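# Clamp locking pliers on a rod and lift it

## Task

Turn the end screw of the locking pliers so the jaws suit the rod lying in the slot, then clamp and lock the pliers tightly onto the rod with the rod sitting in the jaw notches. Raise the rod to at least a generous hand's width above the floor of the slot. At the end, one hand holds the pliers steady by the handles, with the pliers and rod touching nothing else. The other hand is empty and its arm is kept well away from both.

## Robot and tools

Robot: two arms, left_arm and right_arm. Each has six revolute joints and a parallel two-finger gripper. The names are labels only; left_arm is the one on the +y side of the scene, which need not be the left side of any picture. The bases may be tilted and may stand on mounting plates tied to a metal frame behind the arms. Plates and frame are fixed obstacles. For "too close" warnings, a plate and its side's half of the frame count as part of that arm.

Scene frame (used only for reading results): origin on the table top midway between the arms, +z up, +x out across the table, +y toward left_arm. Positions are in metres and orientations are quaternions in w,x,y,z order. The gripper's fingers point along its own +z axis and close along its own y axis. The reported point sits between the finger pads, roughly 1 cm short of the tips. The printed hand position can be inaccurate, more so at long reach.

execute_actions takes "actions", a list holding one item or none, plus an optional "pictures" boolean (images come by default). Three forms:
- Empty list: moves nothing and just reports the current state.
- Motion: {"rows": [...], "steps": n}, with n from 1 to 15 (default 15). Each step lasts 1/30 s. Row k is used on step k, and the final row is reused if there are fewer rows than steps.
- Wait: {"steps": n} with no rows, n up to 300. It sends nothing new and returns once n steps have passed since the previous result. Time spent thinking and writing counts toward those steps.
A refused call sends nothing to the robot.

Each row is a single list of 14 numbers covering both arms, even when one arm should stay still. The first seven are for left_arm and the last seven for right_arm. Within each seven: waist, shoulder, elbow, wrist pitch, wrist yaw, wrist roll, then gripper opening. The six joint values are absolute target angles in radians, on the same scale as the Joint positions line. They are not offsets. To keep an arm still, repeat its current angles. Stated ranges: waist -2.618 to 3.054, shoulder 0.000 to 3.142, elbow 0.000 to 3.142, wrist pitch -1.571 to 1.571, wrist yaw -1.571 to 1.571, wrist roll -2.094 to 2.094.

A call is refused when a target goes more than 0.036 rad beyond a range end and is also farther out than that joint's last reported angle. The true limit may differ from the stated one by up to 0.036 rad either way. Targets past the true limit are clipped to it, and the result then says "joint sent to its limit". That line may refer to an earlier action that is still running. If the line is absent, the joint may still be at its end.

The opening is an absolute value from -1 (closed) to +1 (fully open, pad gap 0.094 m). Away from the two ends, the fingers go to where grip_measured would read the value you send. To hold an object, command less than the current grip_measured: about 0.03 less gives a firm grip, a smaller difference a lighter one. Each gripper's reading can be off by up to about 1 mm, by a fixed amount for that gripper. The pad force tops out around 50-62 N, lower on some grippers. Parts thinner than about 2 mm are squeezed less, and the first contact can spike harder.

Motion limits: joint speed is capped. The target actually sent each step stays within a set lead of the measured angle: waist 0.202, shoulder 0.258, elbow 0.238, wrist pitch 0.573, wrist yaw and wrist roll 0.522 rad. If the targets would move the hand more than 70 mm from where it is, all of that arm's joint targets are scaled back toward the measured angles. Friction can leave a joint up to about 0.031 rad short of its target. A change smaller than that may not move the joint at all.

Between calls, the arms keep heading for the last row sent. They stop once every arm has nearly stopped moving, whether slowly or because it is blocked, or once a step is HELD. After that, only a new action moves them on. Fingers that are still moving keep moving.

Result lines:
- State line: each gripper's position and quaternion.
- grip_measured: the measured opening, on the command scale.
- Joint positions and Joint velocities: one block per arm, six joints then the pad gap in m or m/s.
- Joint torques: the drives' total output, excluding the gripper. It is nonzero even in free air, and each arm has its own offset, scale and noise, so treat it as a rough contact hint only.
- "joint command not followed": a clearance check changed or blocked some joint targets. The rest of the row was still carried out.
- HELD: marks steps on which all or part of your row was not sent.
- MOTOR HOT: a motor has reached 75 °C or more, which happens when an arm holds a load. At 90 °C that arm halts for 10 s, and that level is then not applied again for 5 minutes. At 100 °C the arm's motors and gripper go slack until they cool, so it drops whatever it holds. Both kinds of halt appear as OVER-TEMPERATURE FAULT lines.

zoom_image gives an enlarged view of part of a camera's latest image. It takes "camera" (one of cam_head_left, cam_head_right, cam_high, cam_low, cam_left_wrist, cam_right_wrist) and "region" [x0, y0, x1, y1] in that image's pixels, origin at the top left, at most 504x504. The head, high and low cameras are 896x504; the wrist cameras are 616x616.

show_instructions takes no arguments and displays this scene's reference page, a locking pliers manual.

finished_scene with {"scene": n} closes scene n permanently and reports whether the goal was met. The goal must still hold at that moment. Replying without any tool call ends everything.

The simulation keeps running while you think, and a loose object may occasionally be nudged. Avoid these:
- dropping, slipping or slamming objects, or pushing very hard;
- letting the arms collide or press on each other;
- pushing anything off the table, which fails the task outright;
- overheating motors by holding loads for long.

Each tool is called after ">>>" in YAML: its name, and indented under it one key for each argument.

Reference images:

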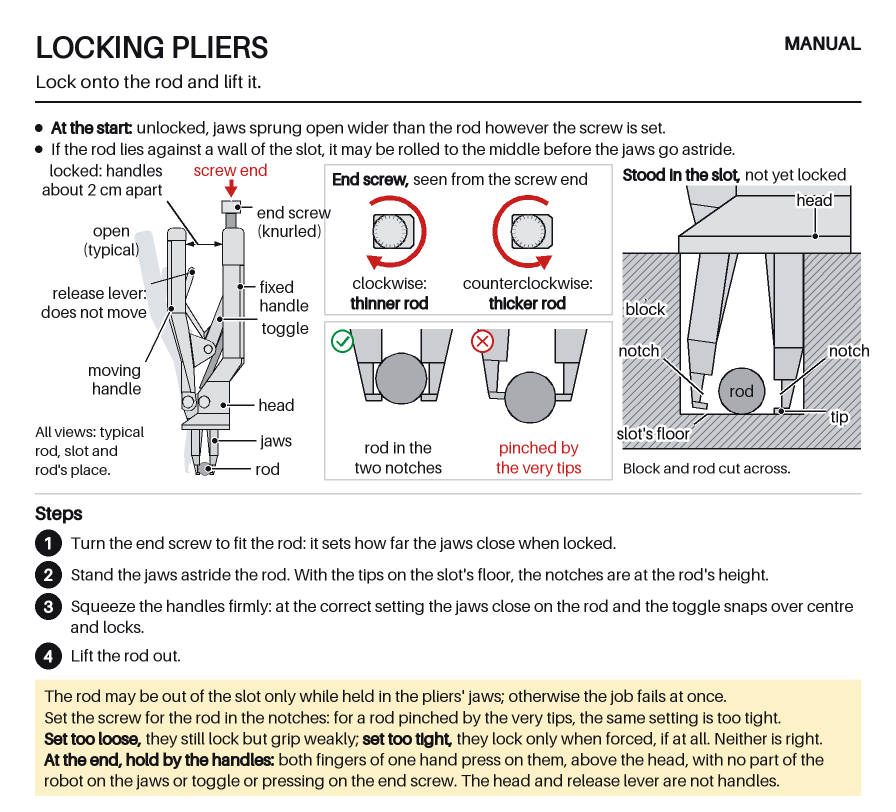

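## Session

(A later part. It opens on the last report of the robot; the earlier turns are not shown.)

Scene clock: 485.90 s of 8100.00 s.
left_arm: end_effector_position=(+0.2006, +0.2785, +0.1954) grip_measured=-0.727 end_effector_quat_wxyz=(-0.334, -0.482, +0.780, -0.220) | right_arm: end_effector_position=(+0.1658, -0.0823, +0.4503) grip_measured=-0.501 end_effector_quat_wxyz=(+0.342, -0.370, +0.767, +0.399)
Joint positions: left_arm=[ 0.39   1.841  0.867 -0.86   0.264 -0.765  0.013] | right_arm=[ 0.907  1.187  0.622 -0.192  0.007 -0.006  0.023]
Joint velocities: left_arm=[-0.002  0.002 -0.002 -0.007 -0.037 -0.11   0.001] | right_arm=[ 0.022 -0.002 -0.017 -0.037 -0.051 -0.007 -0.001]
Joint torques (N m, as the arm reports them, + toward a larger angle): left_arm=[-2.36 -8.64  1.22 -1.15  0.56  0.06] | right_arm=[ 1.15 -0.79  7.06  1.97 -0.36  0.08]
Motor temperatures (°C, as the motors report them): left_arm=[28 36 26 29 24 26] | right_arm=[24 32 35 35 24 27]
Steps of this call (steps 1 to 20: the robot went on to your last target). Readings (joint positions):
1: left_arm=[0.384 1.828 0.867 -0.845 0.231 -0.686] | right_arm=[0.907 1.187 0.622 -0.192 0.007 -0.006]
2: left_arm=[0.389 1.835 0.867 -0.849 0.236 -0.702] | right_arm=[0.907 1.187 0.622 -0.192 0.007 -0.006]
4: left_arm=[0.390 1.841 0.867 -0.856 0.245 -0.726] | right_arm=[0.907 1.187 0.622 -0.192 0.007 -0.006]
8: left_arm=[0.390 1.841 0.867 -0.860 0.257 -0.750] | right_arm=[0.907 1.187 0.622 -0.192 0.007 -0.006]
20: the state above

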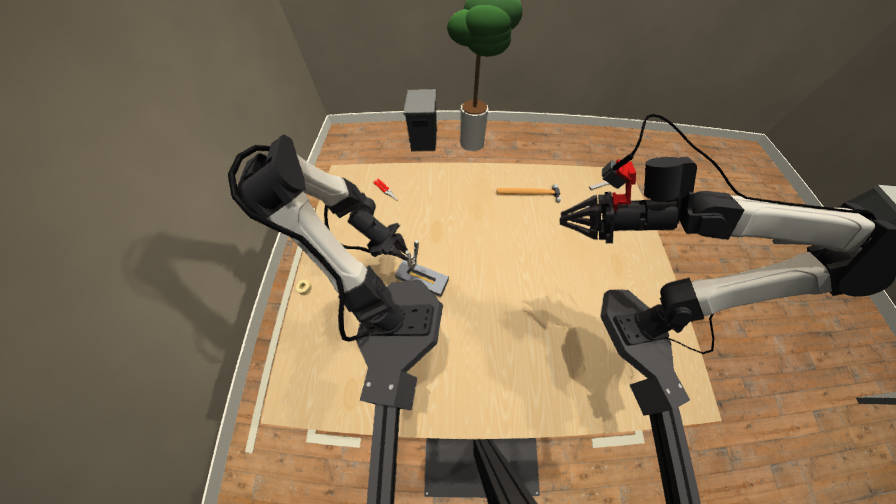

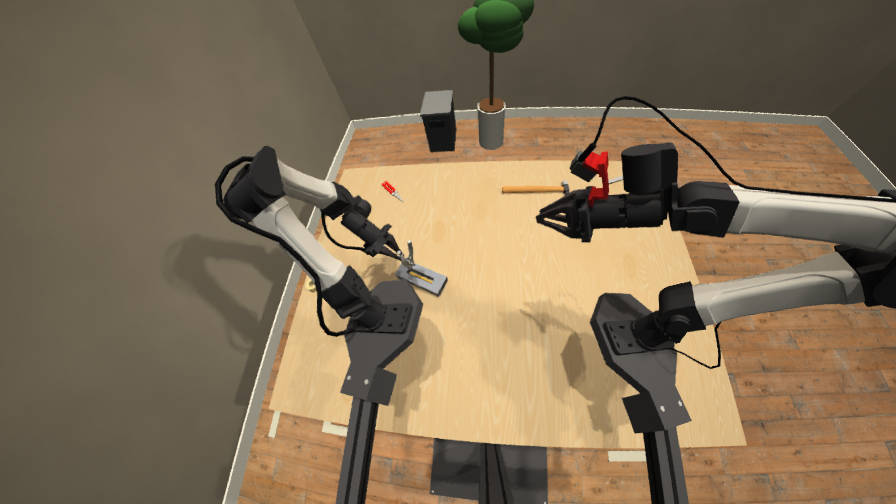

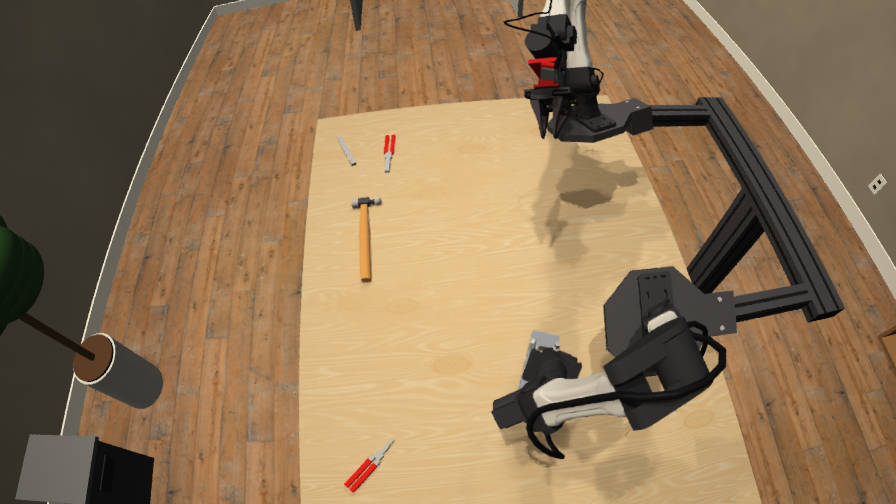

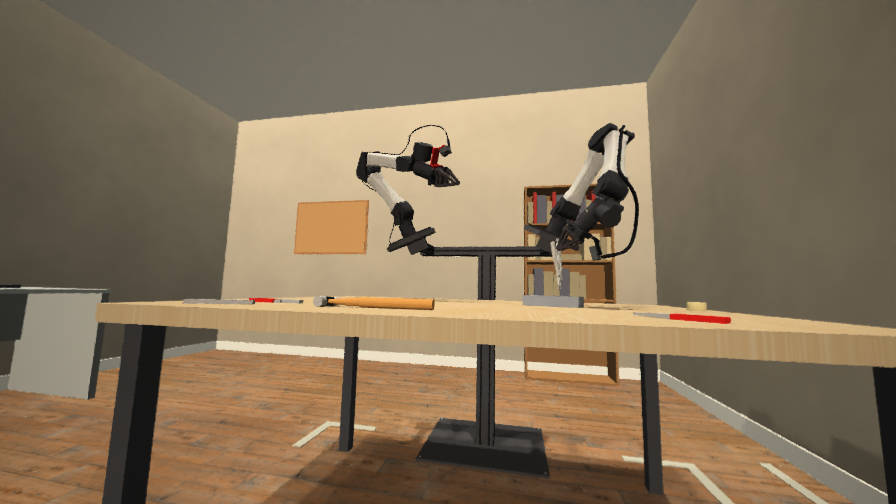

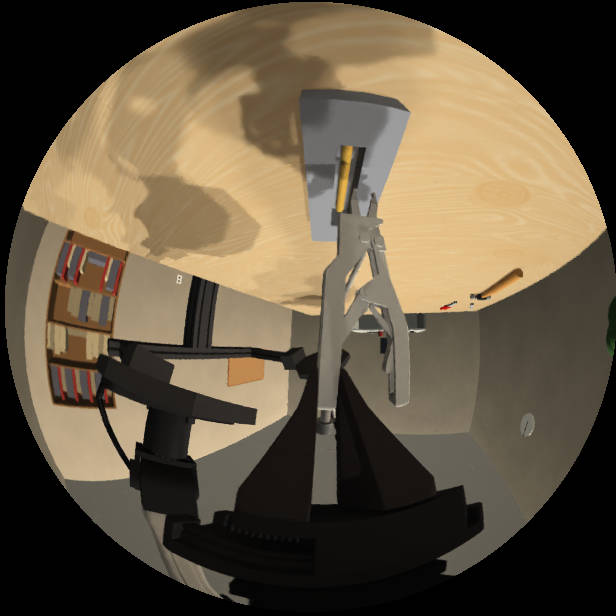

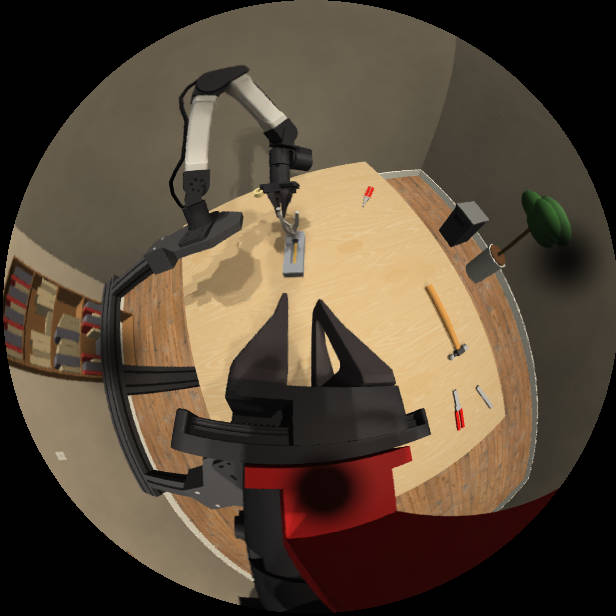

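Fix friction shortfall.

>>> execute_actions:
  actions:
    - {"rows":[[0.395,1.85,0.83,-0.915,0.31,-0.77,-0.79,0.9,1.2,0.6,-0.2,0,0,-0.5]],"steps":15}

>>> zoom_image:
  camera: "cam_left_wrist"
  region: [250,70,470,290]

>>> zoom_image:
  camera: "cam_right_wrist"
  region: [230,170,350,290]

>>> zoom_image:
  camera: "cam_low"
  region: [500,210,620,320]

Scene clock: 491.03 s of 8100.00 s.
left_arm: end_effector_position=(+0.1895, +0.2725, +0.2005) grip_measured=-0.727 end_effector_quat_wxyz=(-0.356, -0.480, +0.771, -0.222) | right_arm: end_effector_position=(+0.1658, -0.0823, +0.4503) grip_measured=-0.501 end_effector_quat_wxyz=(+0.342, -0.370, +0.767, +0.399)
Joint positions: left_arm=[ 0.39   1.841  0.847 -0.884  0.284 -0.767  0.013] | right_arm=[ 0.907  1.187  0.622 -0.192  0.007 -0.006  0.023]
Joint velocities: left_arm=[-0.002 -0.017  0.027 -0.037 -0.007  0.051  0.   ] | right_arm=[-0.012  0.007  0.002 -0.022 -0.037  0.007 -0.001]
Joint torques (N m, as the arm reports them, + toward a larger angle): left_arm=[-2.33 -8.44  1.05 -1.24  0.57  0.06] | right_arm=[ 1.1  -0.89  7.02  1.94 -0.31  0.13]
Motor temperatures (°C, as the motors report them): left_arm=[28 35 26 29 24 26] | right_arm=[24 32 35 35 24 27]
Steps of this call (steps 1 to 15: the robot went on to your last target; steps 16 to 139: nothing new was sent; steps 140 to 154: all 15 steps of this action). Readings (joint positions):
140: left_arm=[0.390 1.841 0.865 -0.861 0.267 -0.766] | right_arm=[0.907 1.187 0.622 -0.192 0.007 -0.006]
141: left_arm=[0.390 1.841 0.862 -0.863 0.271 -0.766] | right_arm=[0.907 1.187 0.622 -0.192 0.007 -0.006]
143: left_arm=[0.390 1.841 0.853 -0.870 0.276 -0.766] | right_arm=[0.907 1.187 0.622 -0.192 0.007 -0.006]
147: left_arm=[0.390 1.841 0.847 -0.884 0.281 -0.767] | right_arm=[0.907 1.187 0.622 -0.192 0.007 -0.006]
154: the state above

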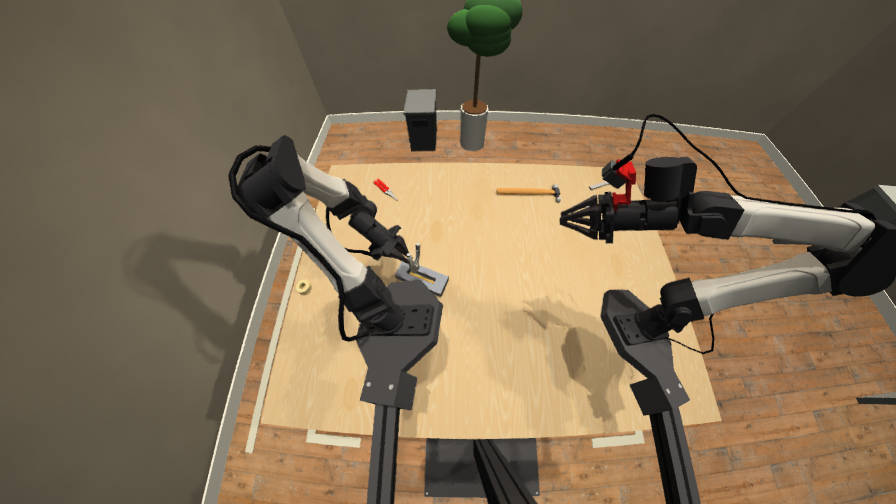

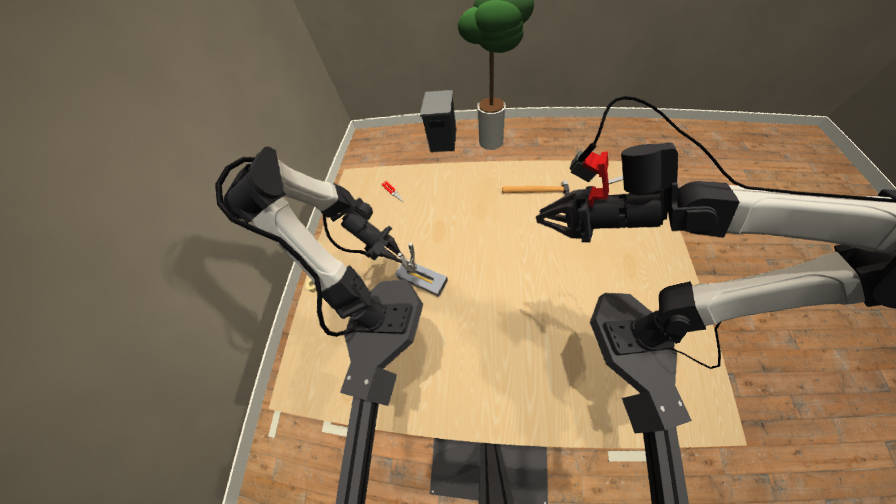

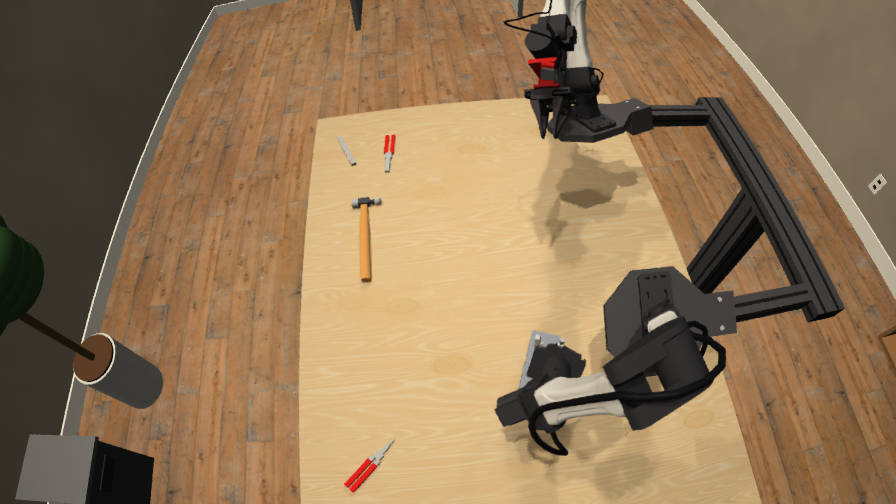

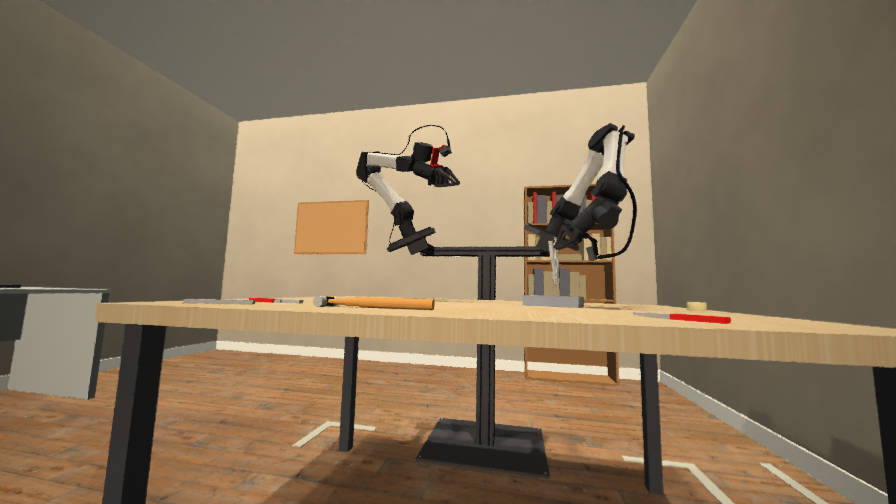

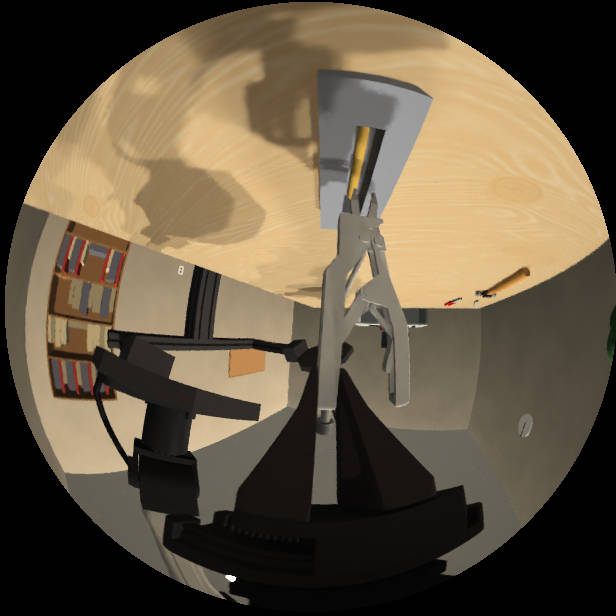

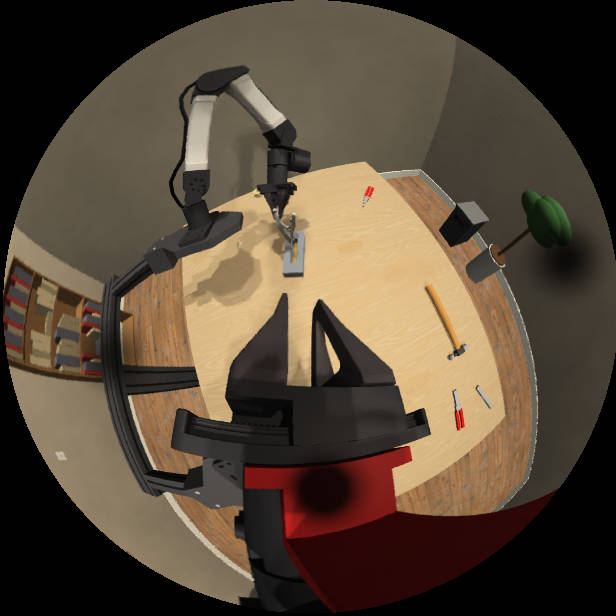

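Region (250, 70, 470, 290) of cam_left_wrist's 616x616 image, scaled by 2.291, with more detail than that image has.

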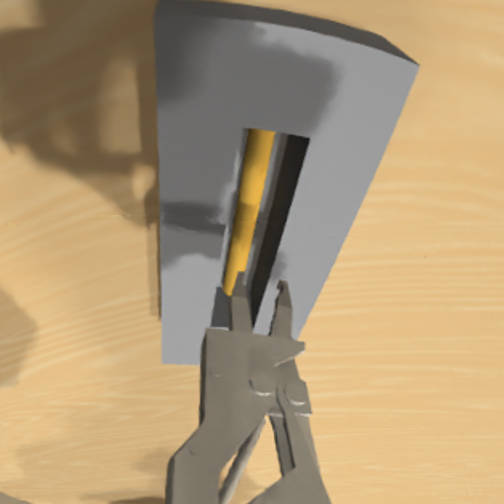

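Region (230, 170, 350, 290) of cam_right_wrist's 616x616 image, scaled by 4.200, with more detail than that image has.

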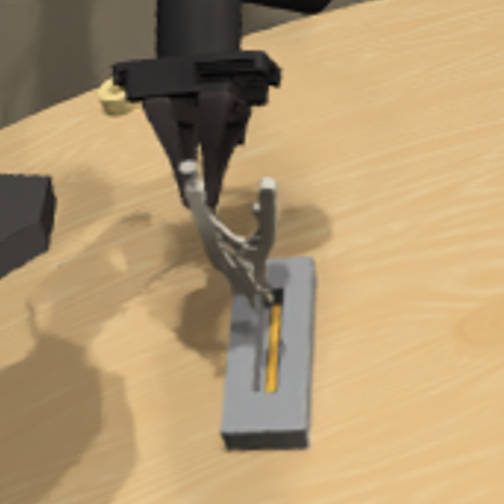

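Region (500, 210, 620, 320) of cam_low's 896x504 image, scaled by 4.200, with more detail than that image has; it fills the top 462 rows of this view, and the rest is white.

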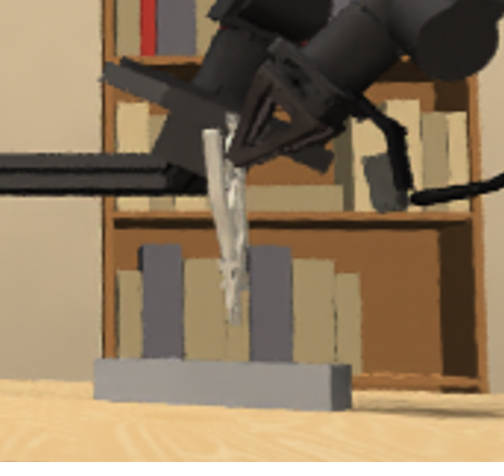

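>>> execute_actions:
  actions:
    - {"rows":[[0.40,1.86,0.85,-0.87,0.27,-0.76,-0.79,0.9,1.2,0.6,-0.2,0,0,-0.5],[0.405,1.875,0.86,-0.85,0.27,-0.755,-0.79,0.9,1.2,0.6,-0.2,0,0,-0.5],[0.41,1.89,0.865,-0.84,0.27,-0.75,-0.79,0.9,1.2,0.6,-0.2,0,0,-0.5],[0.413,1.905,0.868,-0.83,0.27,-0.745,-0.79,0.9,1.2,0.6,-0.2,0,0,-0.5],[0.417,1.92,0.87,-0.82,0.27,-0.74,-0.79,0.9,1.2,0.6,-0.2,0,0,-0.5],[0.422,1.932,0.872,-0.81,0.27,-0.738,-0.79,0.9,1.2,0.6,-0.2,0,0,-0.5]],"steps":15}
  pictures: false

>>> execute_actions:
  actions:
    - {"steps":10}

>>> zoom_image:
  camera: "cam_left_wrist"
  region: [250,70,470,290]

>>> zoom_image:
  camera: "cam_right_wrist"
  region: [250,200,340,290]

>>> zoom_image:
  camera: "cam_low"
  region: [500,210,620,320]

Scene clock: 509.83 s of 8100.00 s.
left_arm: end_effector_position=(+0.1903, +0.2733, +0.1766) grip_measured=-0.727 end_effector_quat_wxyz=(-0.353, -0.480, +0.774, -0.215) | right_arm: end_effector_position=(+0.1658, -0.0823, +0.4503) grip_measured=-0.501 end_effector_quat_wxyz=(+0.342, -0.370, +0.767, +0.399)
Joint positions: left_arm=[ 0.412  1.923  0.854 -0.809  0.262 -0.748  0.013] | right_arm=[ 0.907  1.187  0.622 -0.192  0.007 -0.006  0.023]
Joint velocities: left_arm=[ 0.002  0.002 -0.012  0.037  0.037 -0.095 -0.001] | right_arm=[-0.022 -0.007  0.002 -0.007 -0.007  0.022 -0.001]
Joint torques (N m, as the arm reports them, + toward a larger angle): left_arm=[-2.07 -8.84  3.62 -0.99  0.39  0.14] | right_arm=[ 1.1  -0.82  7.07  1.99 -0.29  0.11]
Motor temperatures (°C, as the motors report them): left_arm=[27 34 25 29 25 26] | right_arm=[24 31 36 36 24 27]
Steps of this call (steps 1 to 15: the robot went on to your last target; steps 16 to 549: nothing new was sent; steps 550 to 564: all 15 steps of this action). Readings (joint positions):
550: left_arm=[0.390 1.841 0.847 -0.883 0.282 -0.767] | right_arm=[0.907 1.187 0.622 -0.192 0.007 -0.006]
551: left_arm=[0.390 1.843 0.847 -0.879 0.278 -0.766] | right_arm=[0.907 1.187 0.622 -0.192 0.007 -0.006]
553: left_arm=[0.394 1.860 0.848 -0.863 0.274 -0.763] | right_arm=[0.907 1.187 0.622 -0.192 0.007 -0.006]
557: left_arm=[0.409 1.915 0.854 -0.827 0.266 -0.753] | right_arm=[0.907 1.187 0.622 -0.192 0.007 -0.006]
564: the state above

Scene clock: 510.17 s of 8100.00 s.
left_arm: end_effector_position=(+0.1910, +0.2734, +0.1761) grip_measured=-0.727 end_effector_quat_wxyz=(-0.351, -0.480, +0.774, -0.216) | right_arm: end_effector_position=(+0.1658, -0.0823, +0.4503) grip_measured=-0.501 end_effector_quat_wxyz=(+0.342, -0.370, +0.767, +0.399)
Joint positions: left_arm=[ 0.412  1.923  0.854 -0.805  0.262 -0.746  0.013] | right_arm=[ 0.907  1.187  0.622 -0.192  0.007 -0.006  0.023]
Joint velocities: left_arm=[-0.002  0.002  0.002 -0.007 -0.066 -0.051 -0.   ] | right_arm=[ 0.002 -0.007 -0.007 -0.066 -0.007  0.095 -0.001]
Joint torques (N m, as the arm reports them, + toward a larger angle): left_arm=[-2.07 -8.86  3.62 -0.98  0.38  0.18] | right_arm=[ 1.03 -0.83  7.14  2.01 -0.32  0.13]
Motor temperatures (°C, as the motors report them): left_arm=[27 34 25 29 25 26] | right_arm=[24 31 36 36 24 27]
Steps of this call (steps 1 to 10: the robot went on to your last target). Readings (joint positions):
1: left_arm=[0.412 1.923 0.854 -0.808 0.262 -0.747] | right_arm=[0.907 1.187 0.622 -0.192 0.007 -0.006]
2: left_arm=[0.412 1.923 0.854 -0.807 0.262 -0.747] | right_arm=[0.907 1.187 0.622 -0.192 0.007 -0.006]
4: left_arm=[0.412 1.923 0.854 -0.806 0.262 -0.747] | right_arm=[0.907 1.187 0.622 -0.192 0.007 -0.006]
8: left_arm=[0.412 1.923 0.854 -0.805 0.262 -0.746] | right_arm=[0.907 1.187 0.622 -0.192 0.007 -0.006]
10: the state above

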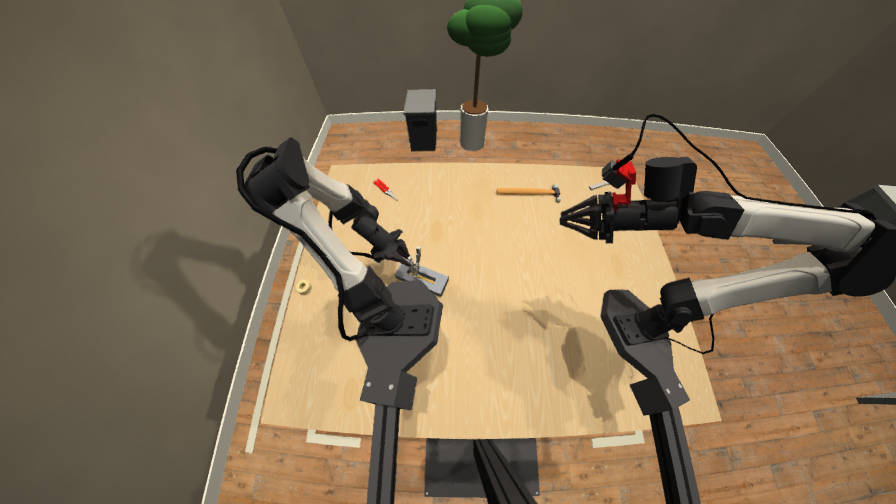

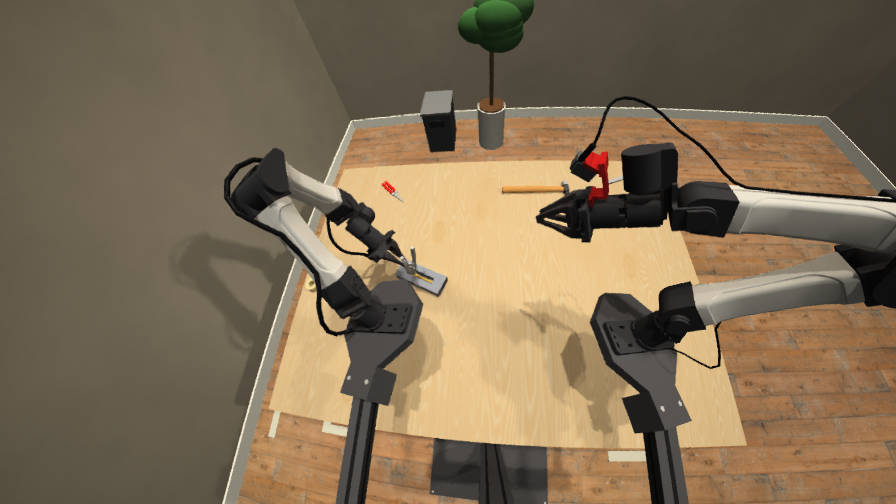

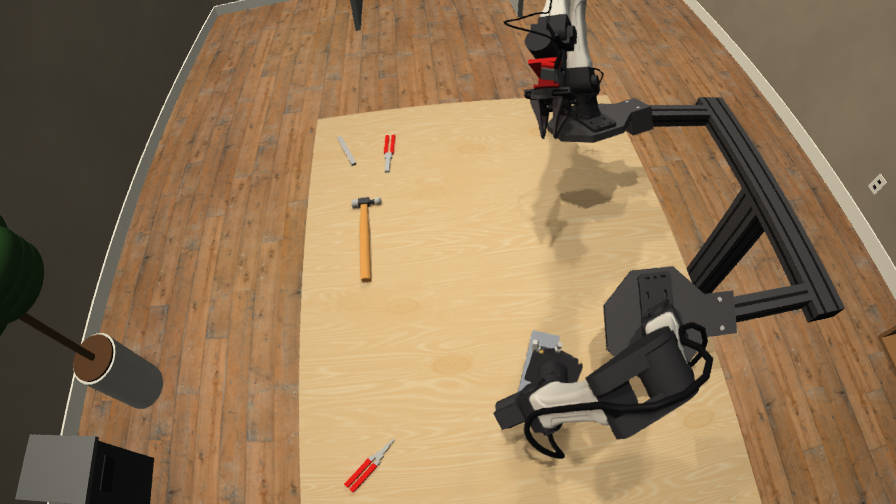

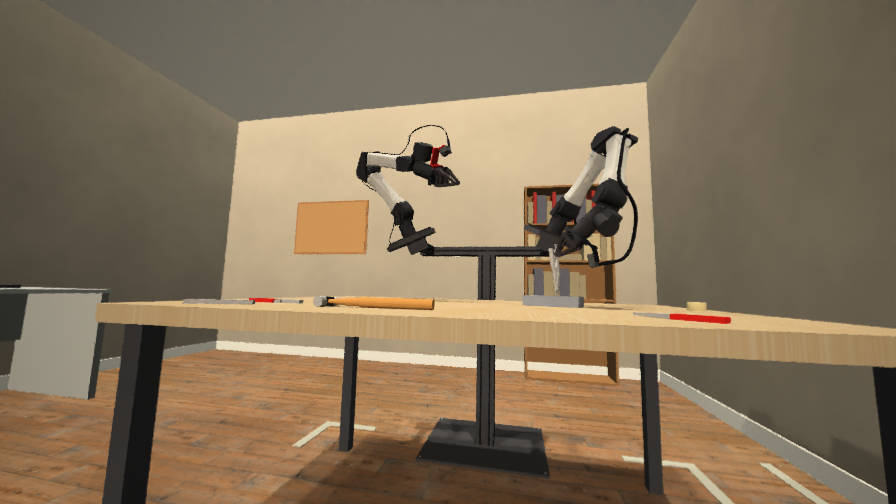

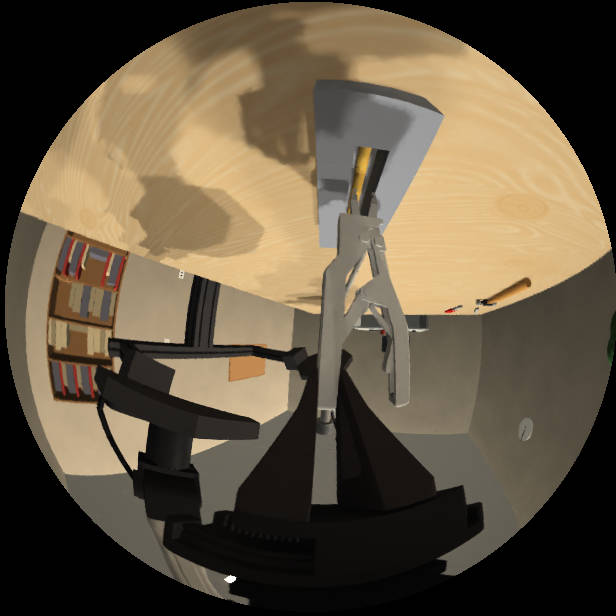

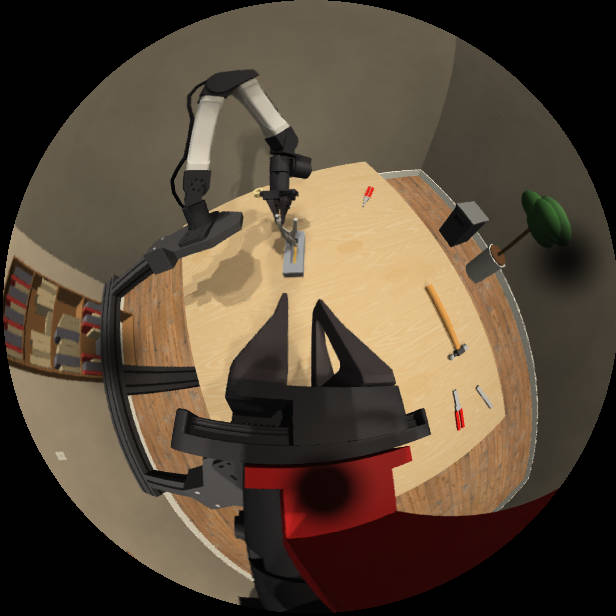

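Region (250, 70, 470, 290) of cam_left_wrist's 616x616 image, scaled by 2.291, with more detail than that image has.

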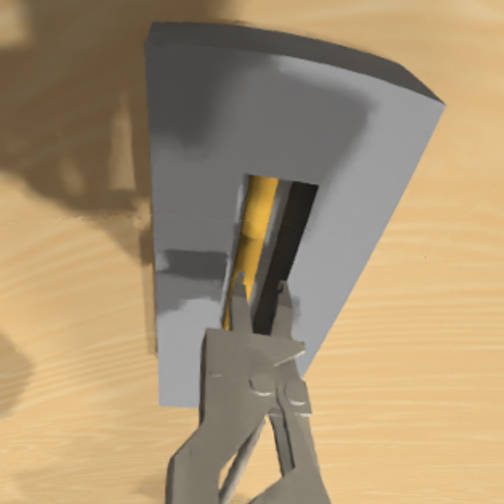

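Region (250, 200, 340, 290) of cam_right_wrist's 616x616 image, scaled by 5.600, with more detail than that image has.

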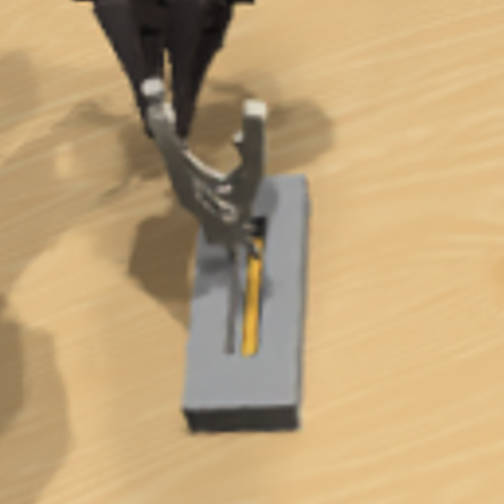

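Region (500, 210, 620, 320) of cam_low's 896x504 image, scaled by 4.200, with more detail than that image has; it fills the top 462 rows of this view, and the rest is white.

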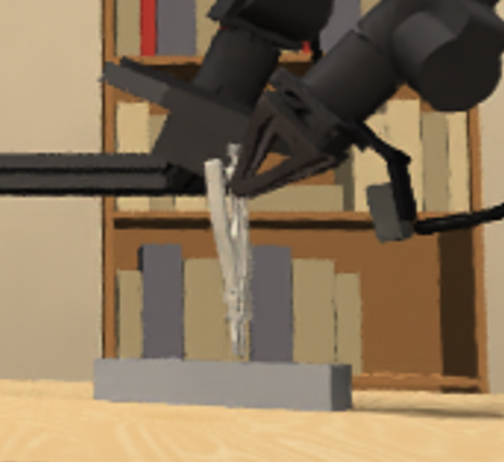

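>>> execute_actions:
  actions:
    - {"rows":[[0.428,1.94,0.874,-0.805,0.29,-0.735,-0.79,0.9,1.2,0.6,-0.2,0,0,-0.5],[0.432,1.95,0.876,-0.80,0.298,-0.73,-0.79,0.9,1.2,0.6,-0.2,0,0,-0.5],[0.435,1.96,0.878,-0.797,0.298,-0.725,-0.79,0.9,1.2,0.6,-0.2,0,0,-0.5],[0.439,1.972,0.879,-0.793,0.298,-0.722,-0.79,0.9,1.2,0.6,-0.2,0,0,-0.5]],"steps":15}
  pictures: false

>>> execute_actions:
  actions:
    - {"steps":10}

>>> zoom_image:
  camera: "cam_left_wrist"
  region: [300,120,440,260]

>>> zoom_image:
  camera: "cam_head_left"
  region: [380,235,460,305]

Scene clock: 523.87 s of 8100.00 s.
left_arm: end_effector_position=(+0.1906, +0.2727, +0.1686) grip_measured=-0.727 end_effector_quat_wxyz=(-0.356, -0.481, +0.770, -0.222) | right_arm: end_effector_position=(+0.1658, -0.0823, +0.4503) grip_measured=-0.501 end_effector_quat_wxyz=(+0.342, -0.370, +0.767, +0.399)
Joint positions: left_arm=[ 0.429  1.96   0.862 -0.788  0.273 -0.731  0.013] | right_arm=[ 0.907  1.187  0.622 -0.192  0.007 -0.006  0.023]
Joint velocities: left_arm=[-0.007 -0.012  0.002  0.037 -0.022  0.095  0.   ] | right_arm=[-0.017  0.022 -0.002  0.007 -0.007  0.007 -0.001]
Joint torques (N m, as the arm reports them, + toward a larger angle): left_arm=[-2.08 -8.65  3.29 -1.02  0.55  0.16] | right_arm=[ 0.95 -0.9   7.13  1.97 -0.32  0.18]
Motor temperatures (°C, as the motors report them): left_arm=[27 34 26 28 25 26] | right_arm=[24 31 36 36 24 27]
Steps of this call (steps 1 to 15: the robot went on to your last target; steps 16 to 396: nothing new was sent; steps 397 to 411: all 15 steps of this action). Readings (joint positions):
397: left_arm=[0.412 1.923 0.854 -0.805 0.263 -0.746] | right_arm=[0.907 1.187 0.622 -0.192 0.007 -0.006]
398: left_arm=[0.414 1.925 0.854 -0.804 0.264 -0.744] | right_arm=[0.907 1.187 0.622 -0.192 0.007 -0.006]
400: left_arm=[0.420 1.936 0.858 -0.801 0.269 -0.740] | right_arm=[0.907 1.187 0.622 -0.192 0.007 -0.006]
404: left_arm=[0.429 1.959 0.862 -0.791 0.270 -0.734] | right_arm=[0.907 1.187 0.622 -0.192 0.007 -0.006]
411: the state above

Scene clock: 524.20 s of 8100.00 s.
left_arm: end_effector_position=(+0.1907, +0.2726, +0.1686) grip_measured=-0.727 end_effector_quat_wxyz=(-0.356, -0.481, +0.770, -0.222) | right_arm: end_effector_position=(+0.1658, -0.0823, +0.4503) grip_measured=-0.501 end_effector_quat_wxyz=(+0.342, -0.370, +0.767, +0.399)
Joint positions: left_arm=[ 0.429  1.96   0.862 -0.788  0.273 -0.731  0.013] | right_arm=[ 0.907  1.187  0.622 -0.192  0.007 -0.006  0.023]
Joint velocities: left_arm=[ 0.002 -0.027 -0.012 -0.037  0.037  0.022  0.001] | right_arm=[-0.012  0.002 -0.007 -0.022  0.022  0.007 -0.001]
Joint torques (N m, as the arm reports them, + toward a larger angle): left_arm=[-2.07 -8.66  3.3  -1.01  0.56  0.17] | right_arm=[ 1.01 -0.85  7.02  1.98 -0.31  0.1 ]
Motor temperatures (°C, as the motors report them): left_arm=[27 34 26 28 25 26] | right_arm=[24 31 36 36 24 27]
Steps of this call (steps 1 to 10: the robot went on to your last target). Readings (joint positions):
1: left_arm=[0.429 1.960 0.862 -0.788 0.273 -0.731] | right_arm=[0.907 1.187 0.622 -0.192 0.007 -0.006]
2: left_arm=[0.429 1.960 0.862 -0.788 0.273 -0.731] | right_arm=[0.907 1.187 0.622 -0.192 0.007 -0.006]
4: left_arm=[0.429 1.960 0.862 -0.788 0.273 -0.731] | right_arm=[0.907 1.187 0.622 -0.192 0.007 -0.006]
8: left_arm=[0.429 1.960 0.862 -0.788 0.273 -0.731] | right_arm=[0.907 1.187 0.622 -0.192 0.007 -0.006]
10: the state above

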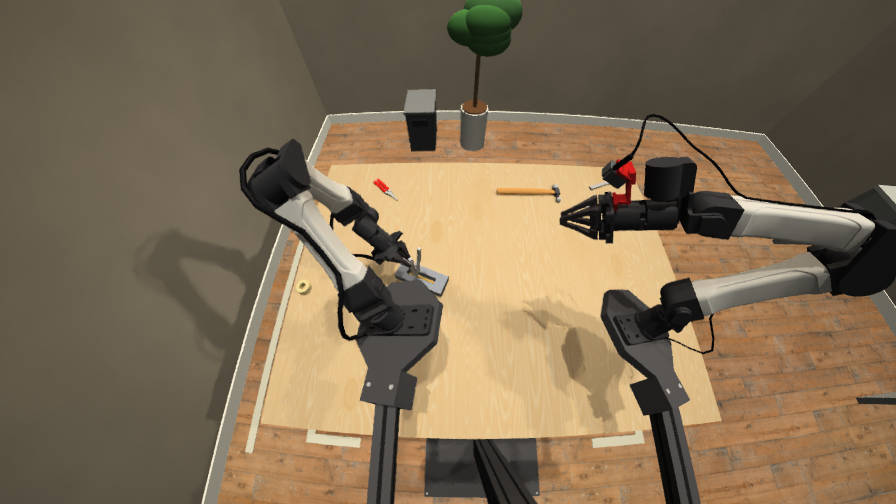

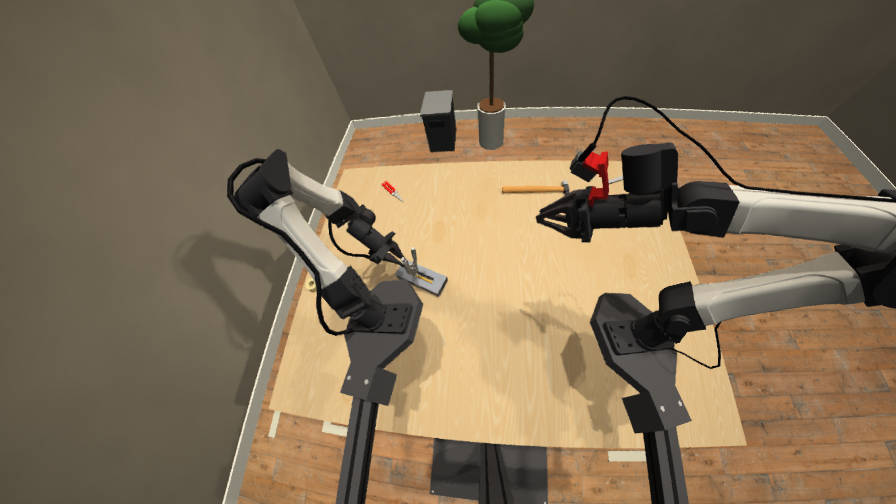

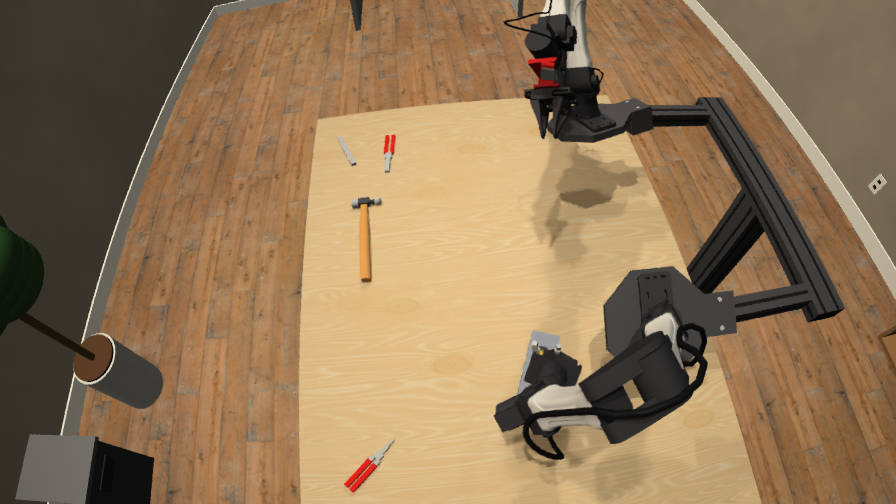

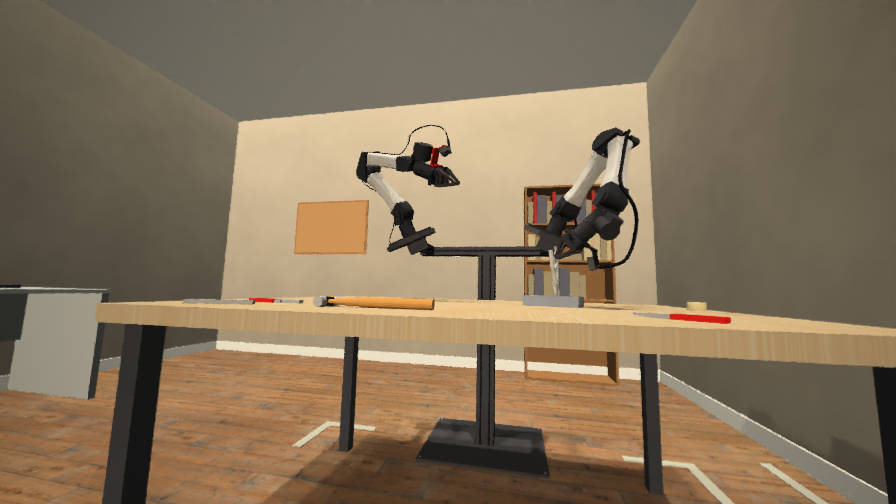

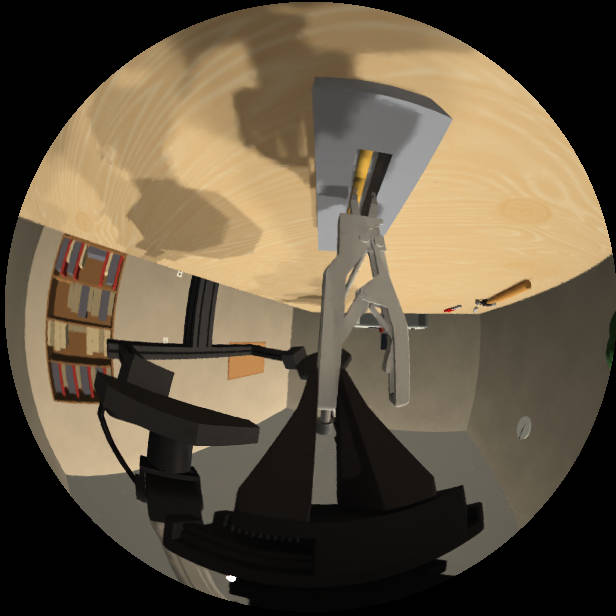

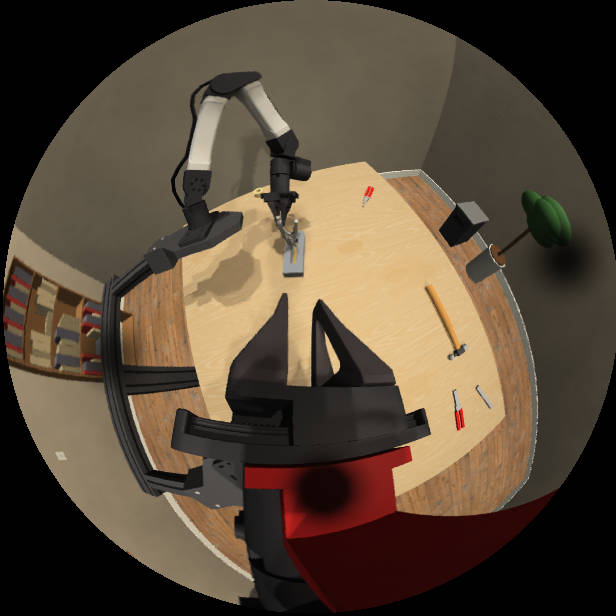

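Region (300, 120, 440, 260) of cam_left_wrist's 616x616 image, scaled by 3.600, with more detail than that image has.

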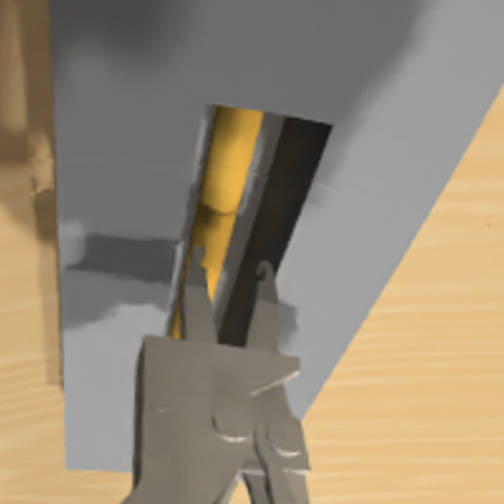

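Region (380, 235, 460, 305) of cam_head_left's 896x504 image, scaled by 6.300, with more detail than that image has; it fills the top 441 rows of this view, and the rest is white.

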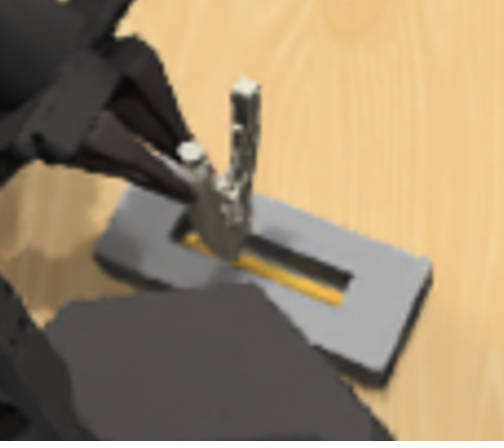

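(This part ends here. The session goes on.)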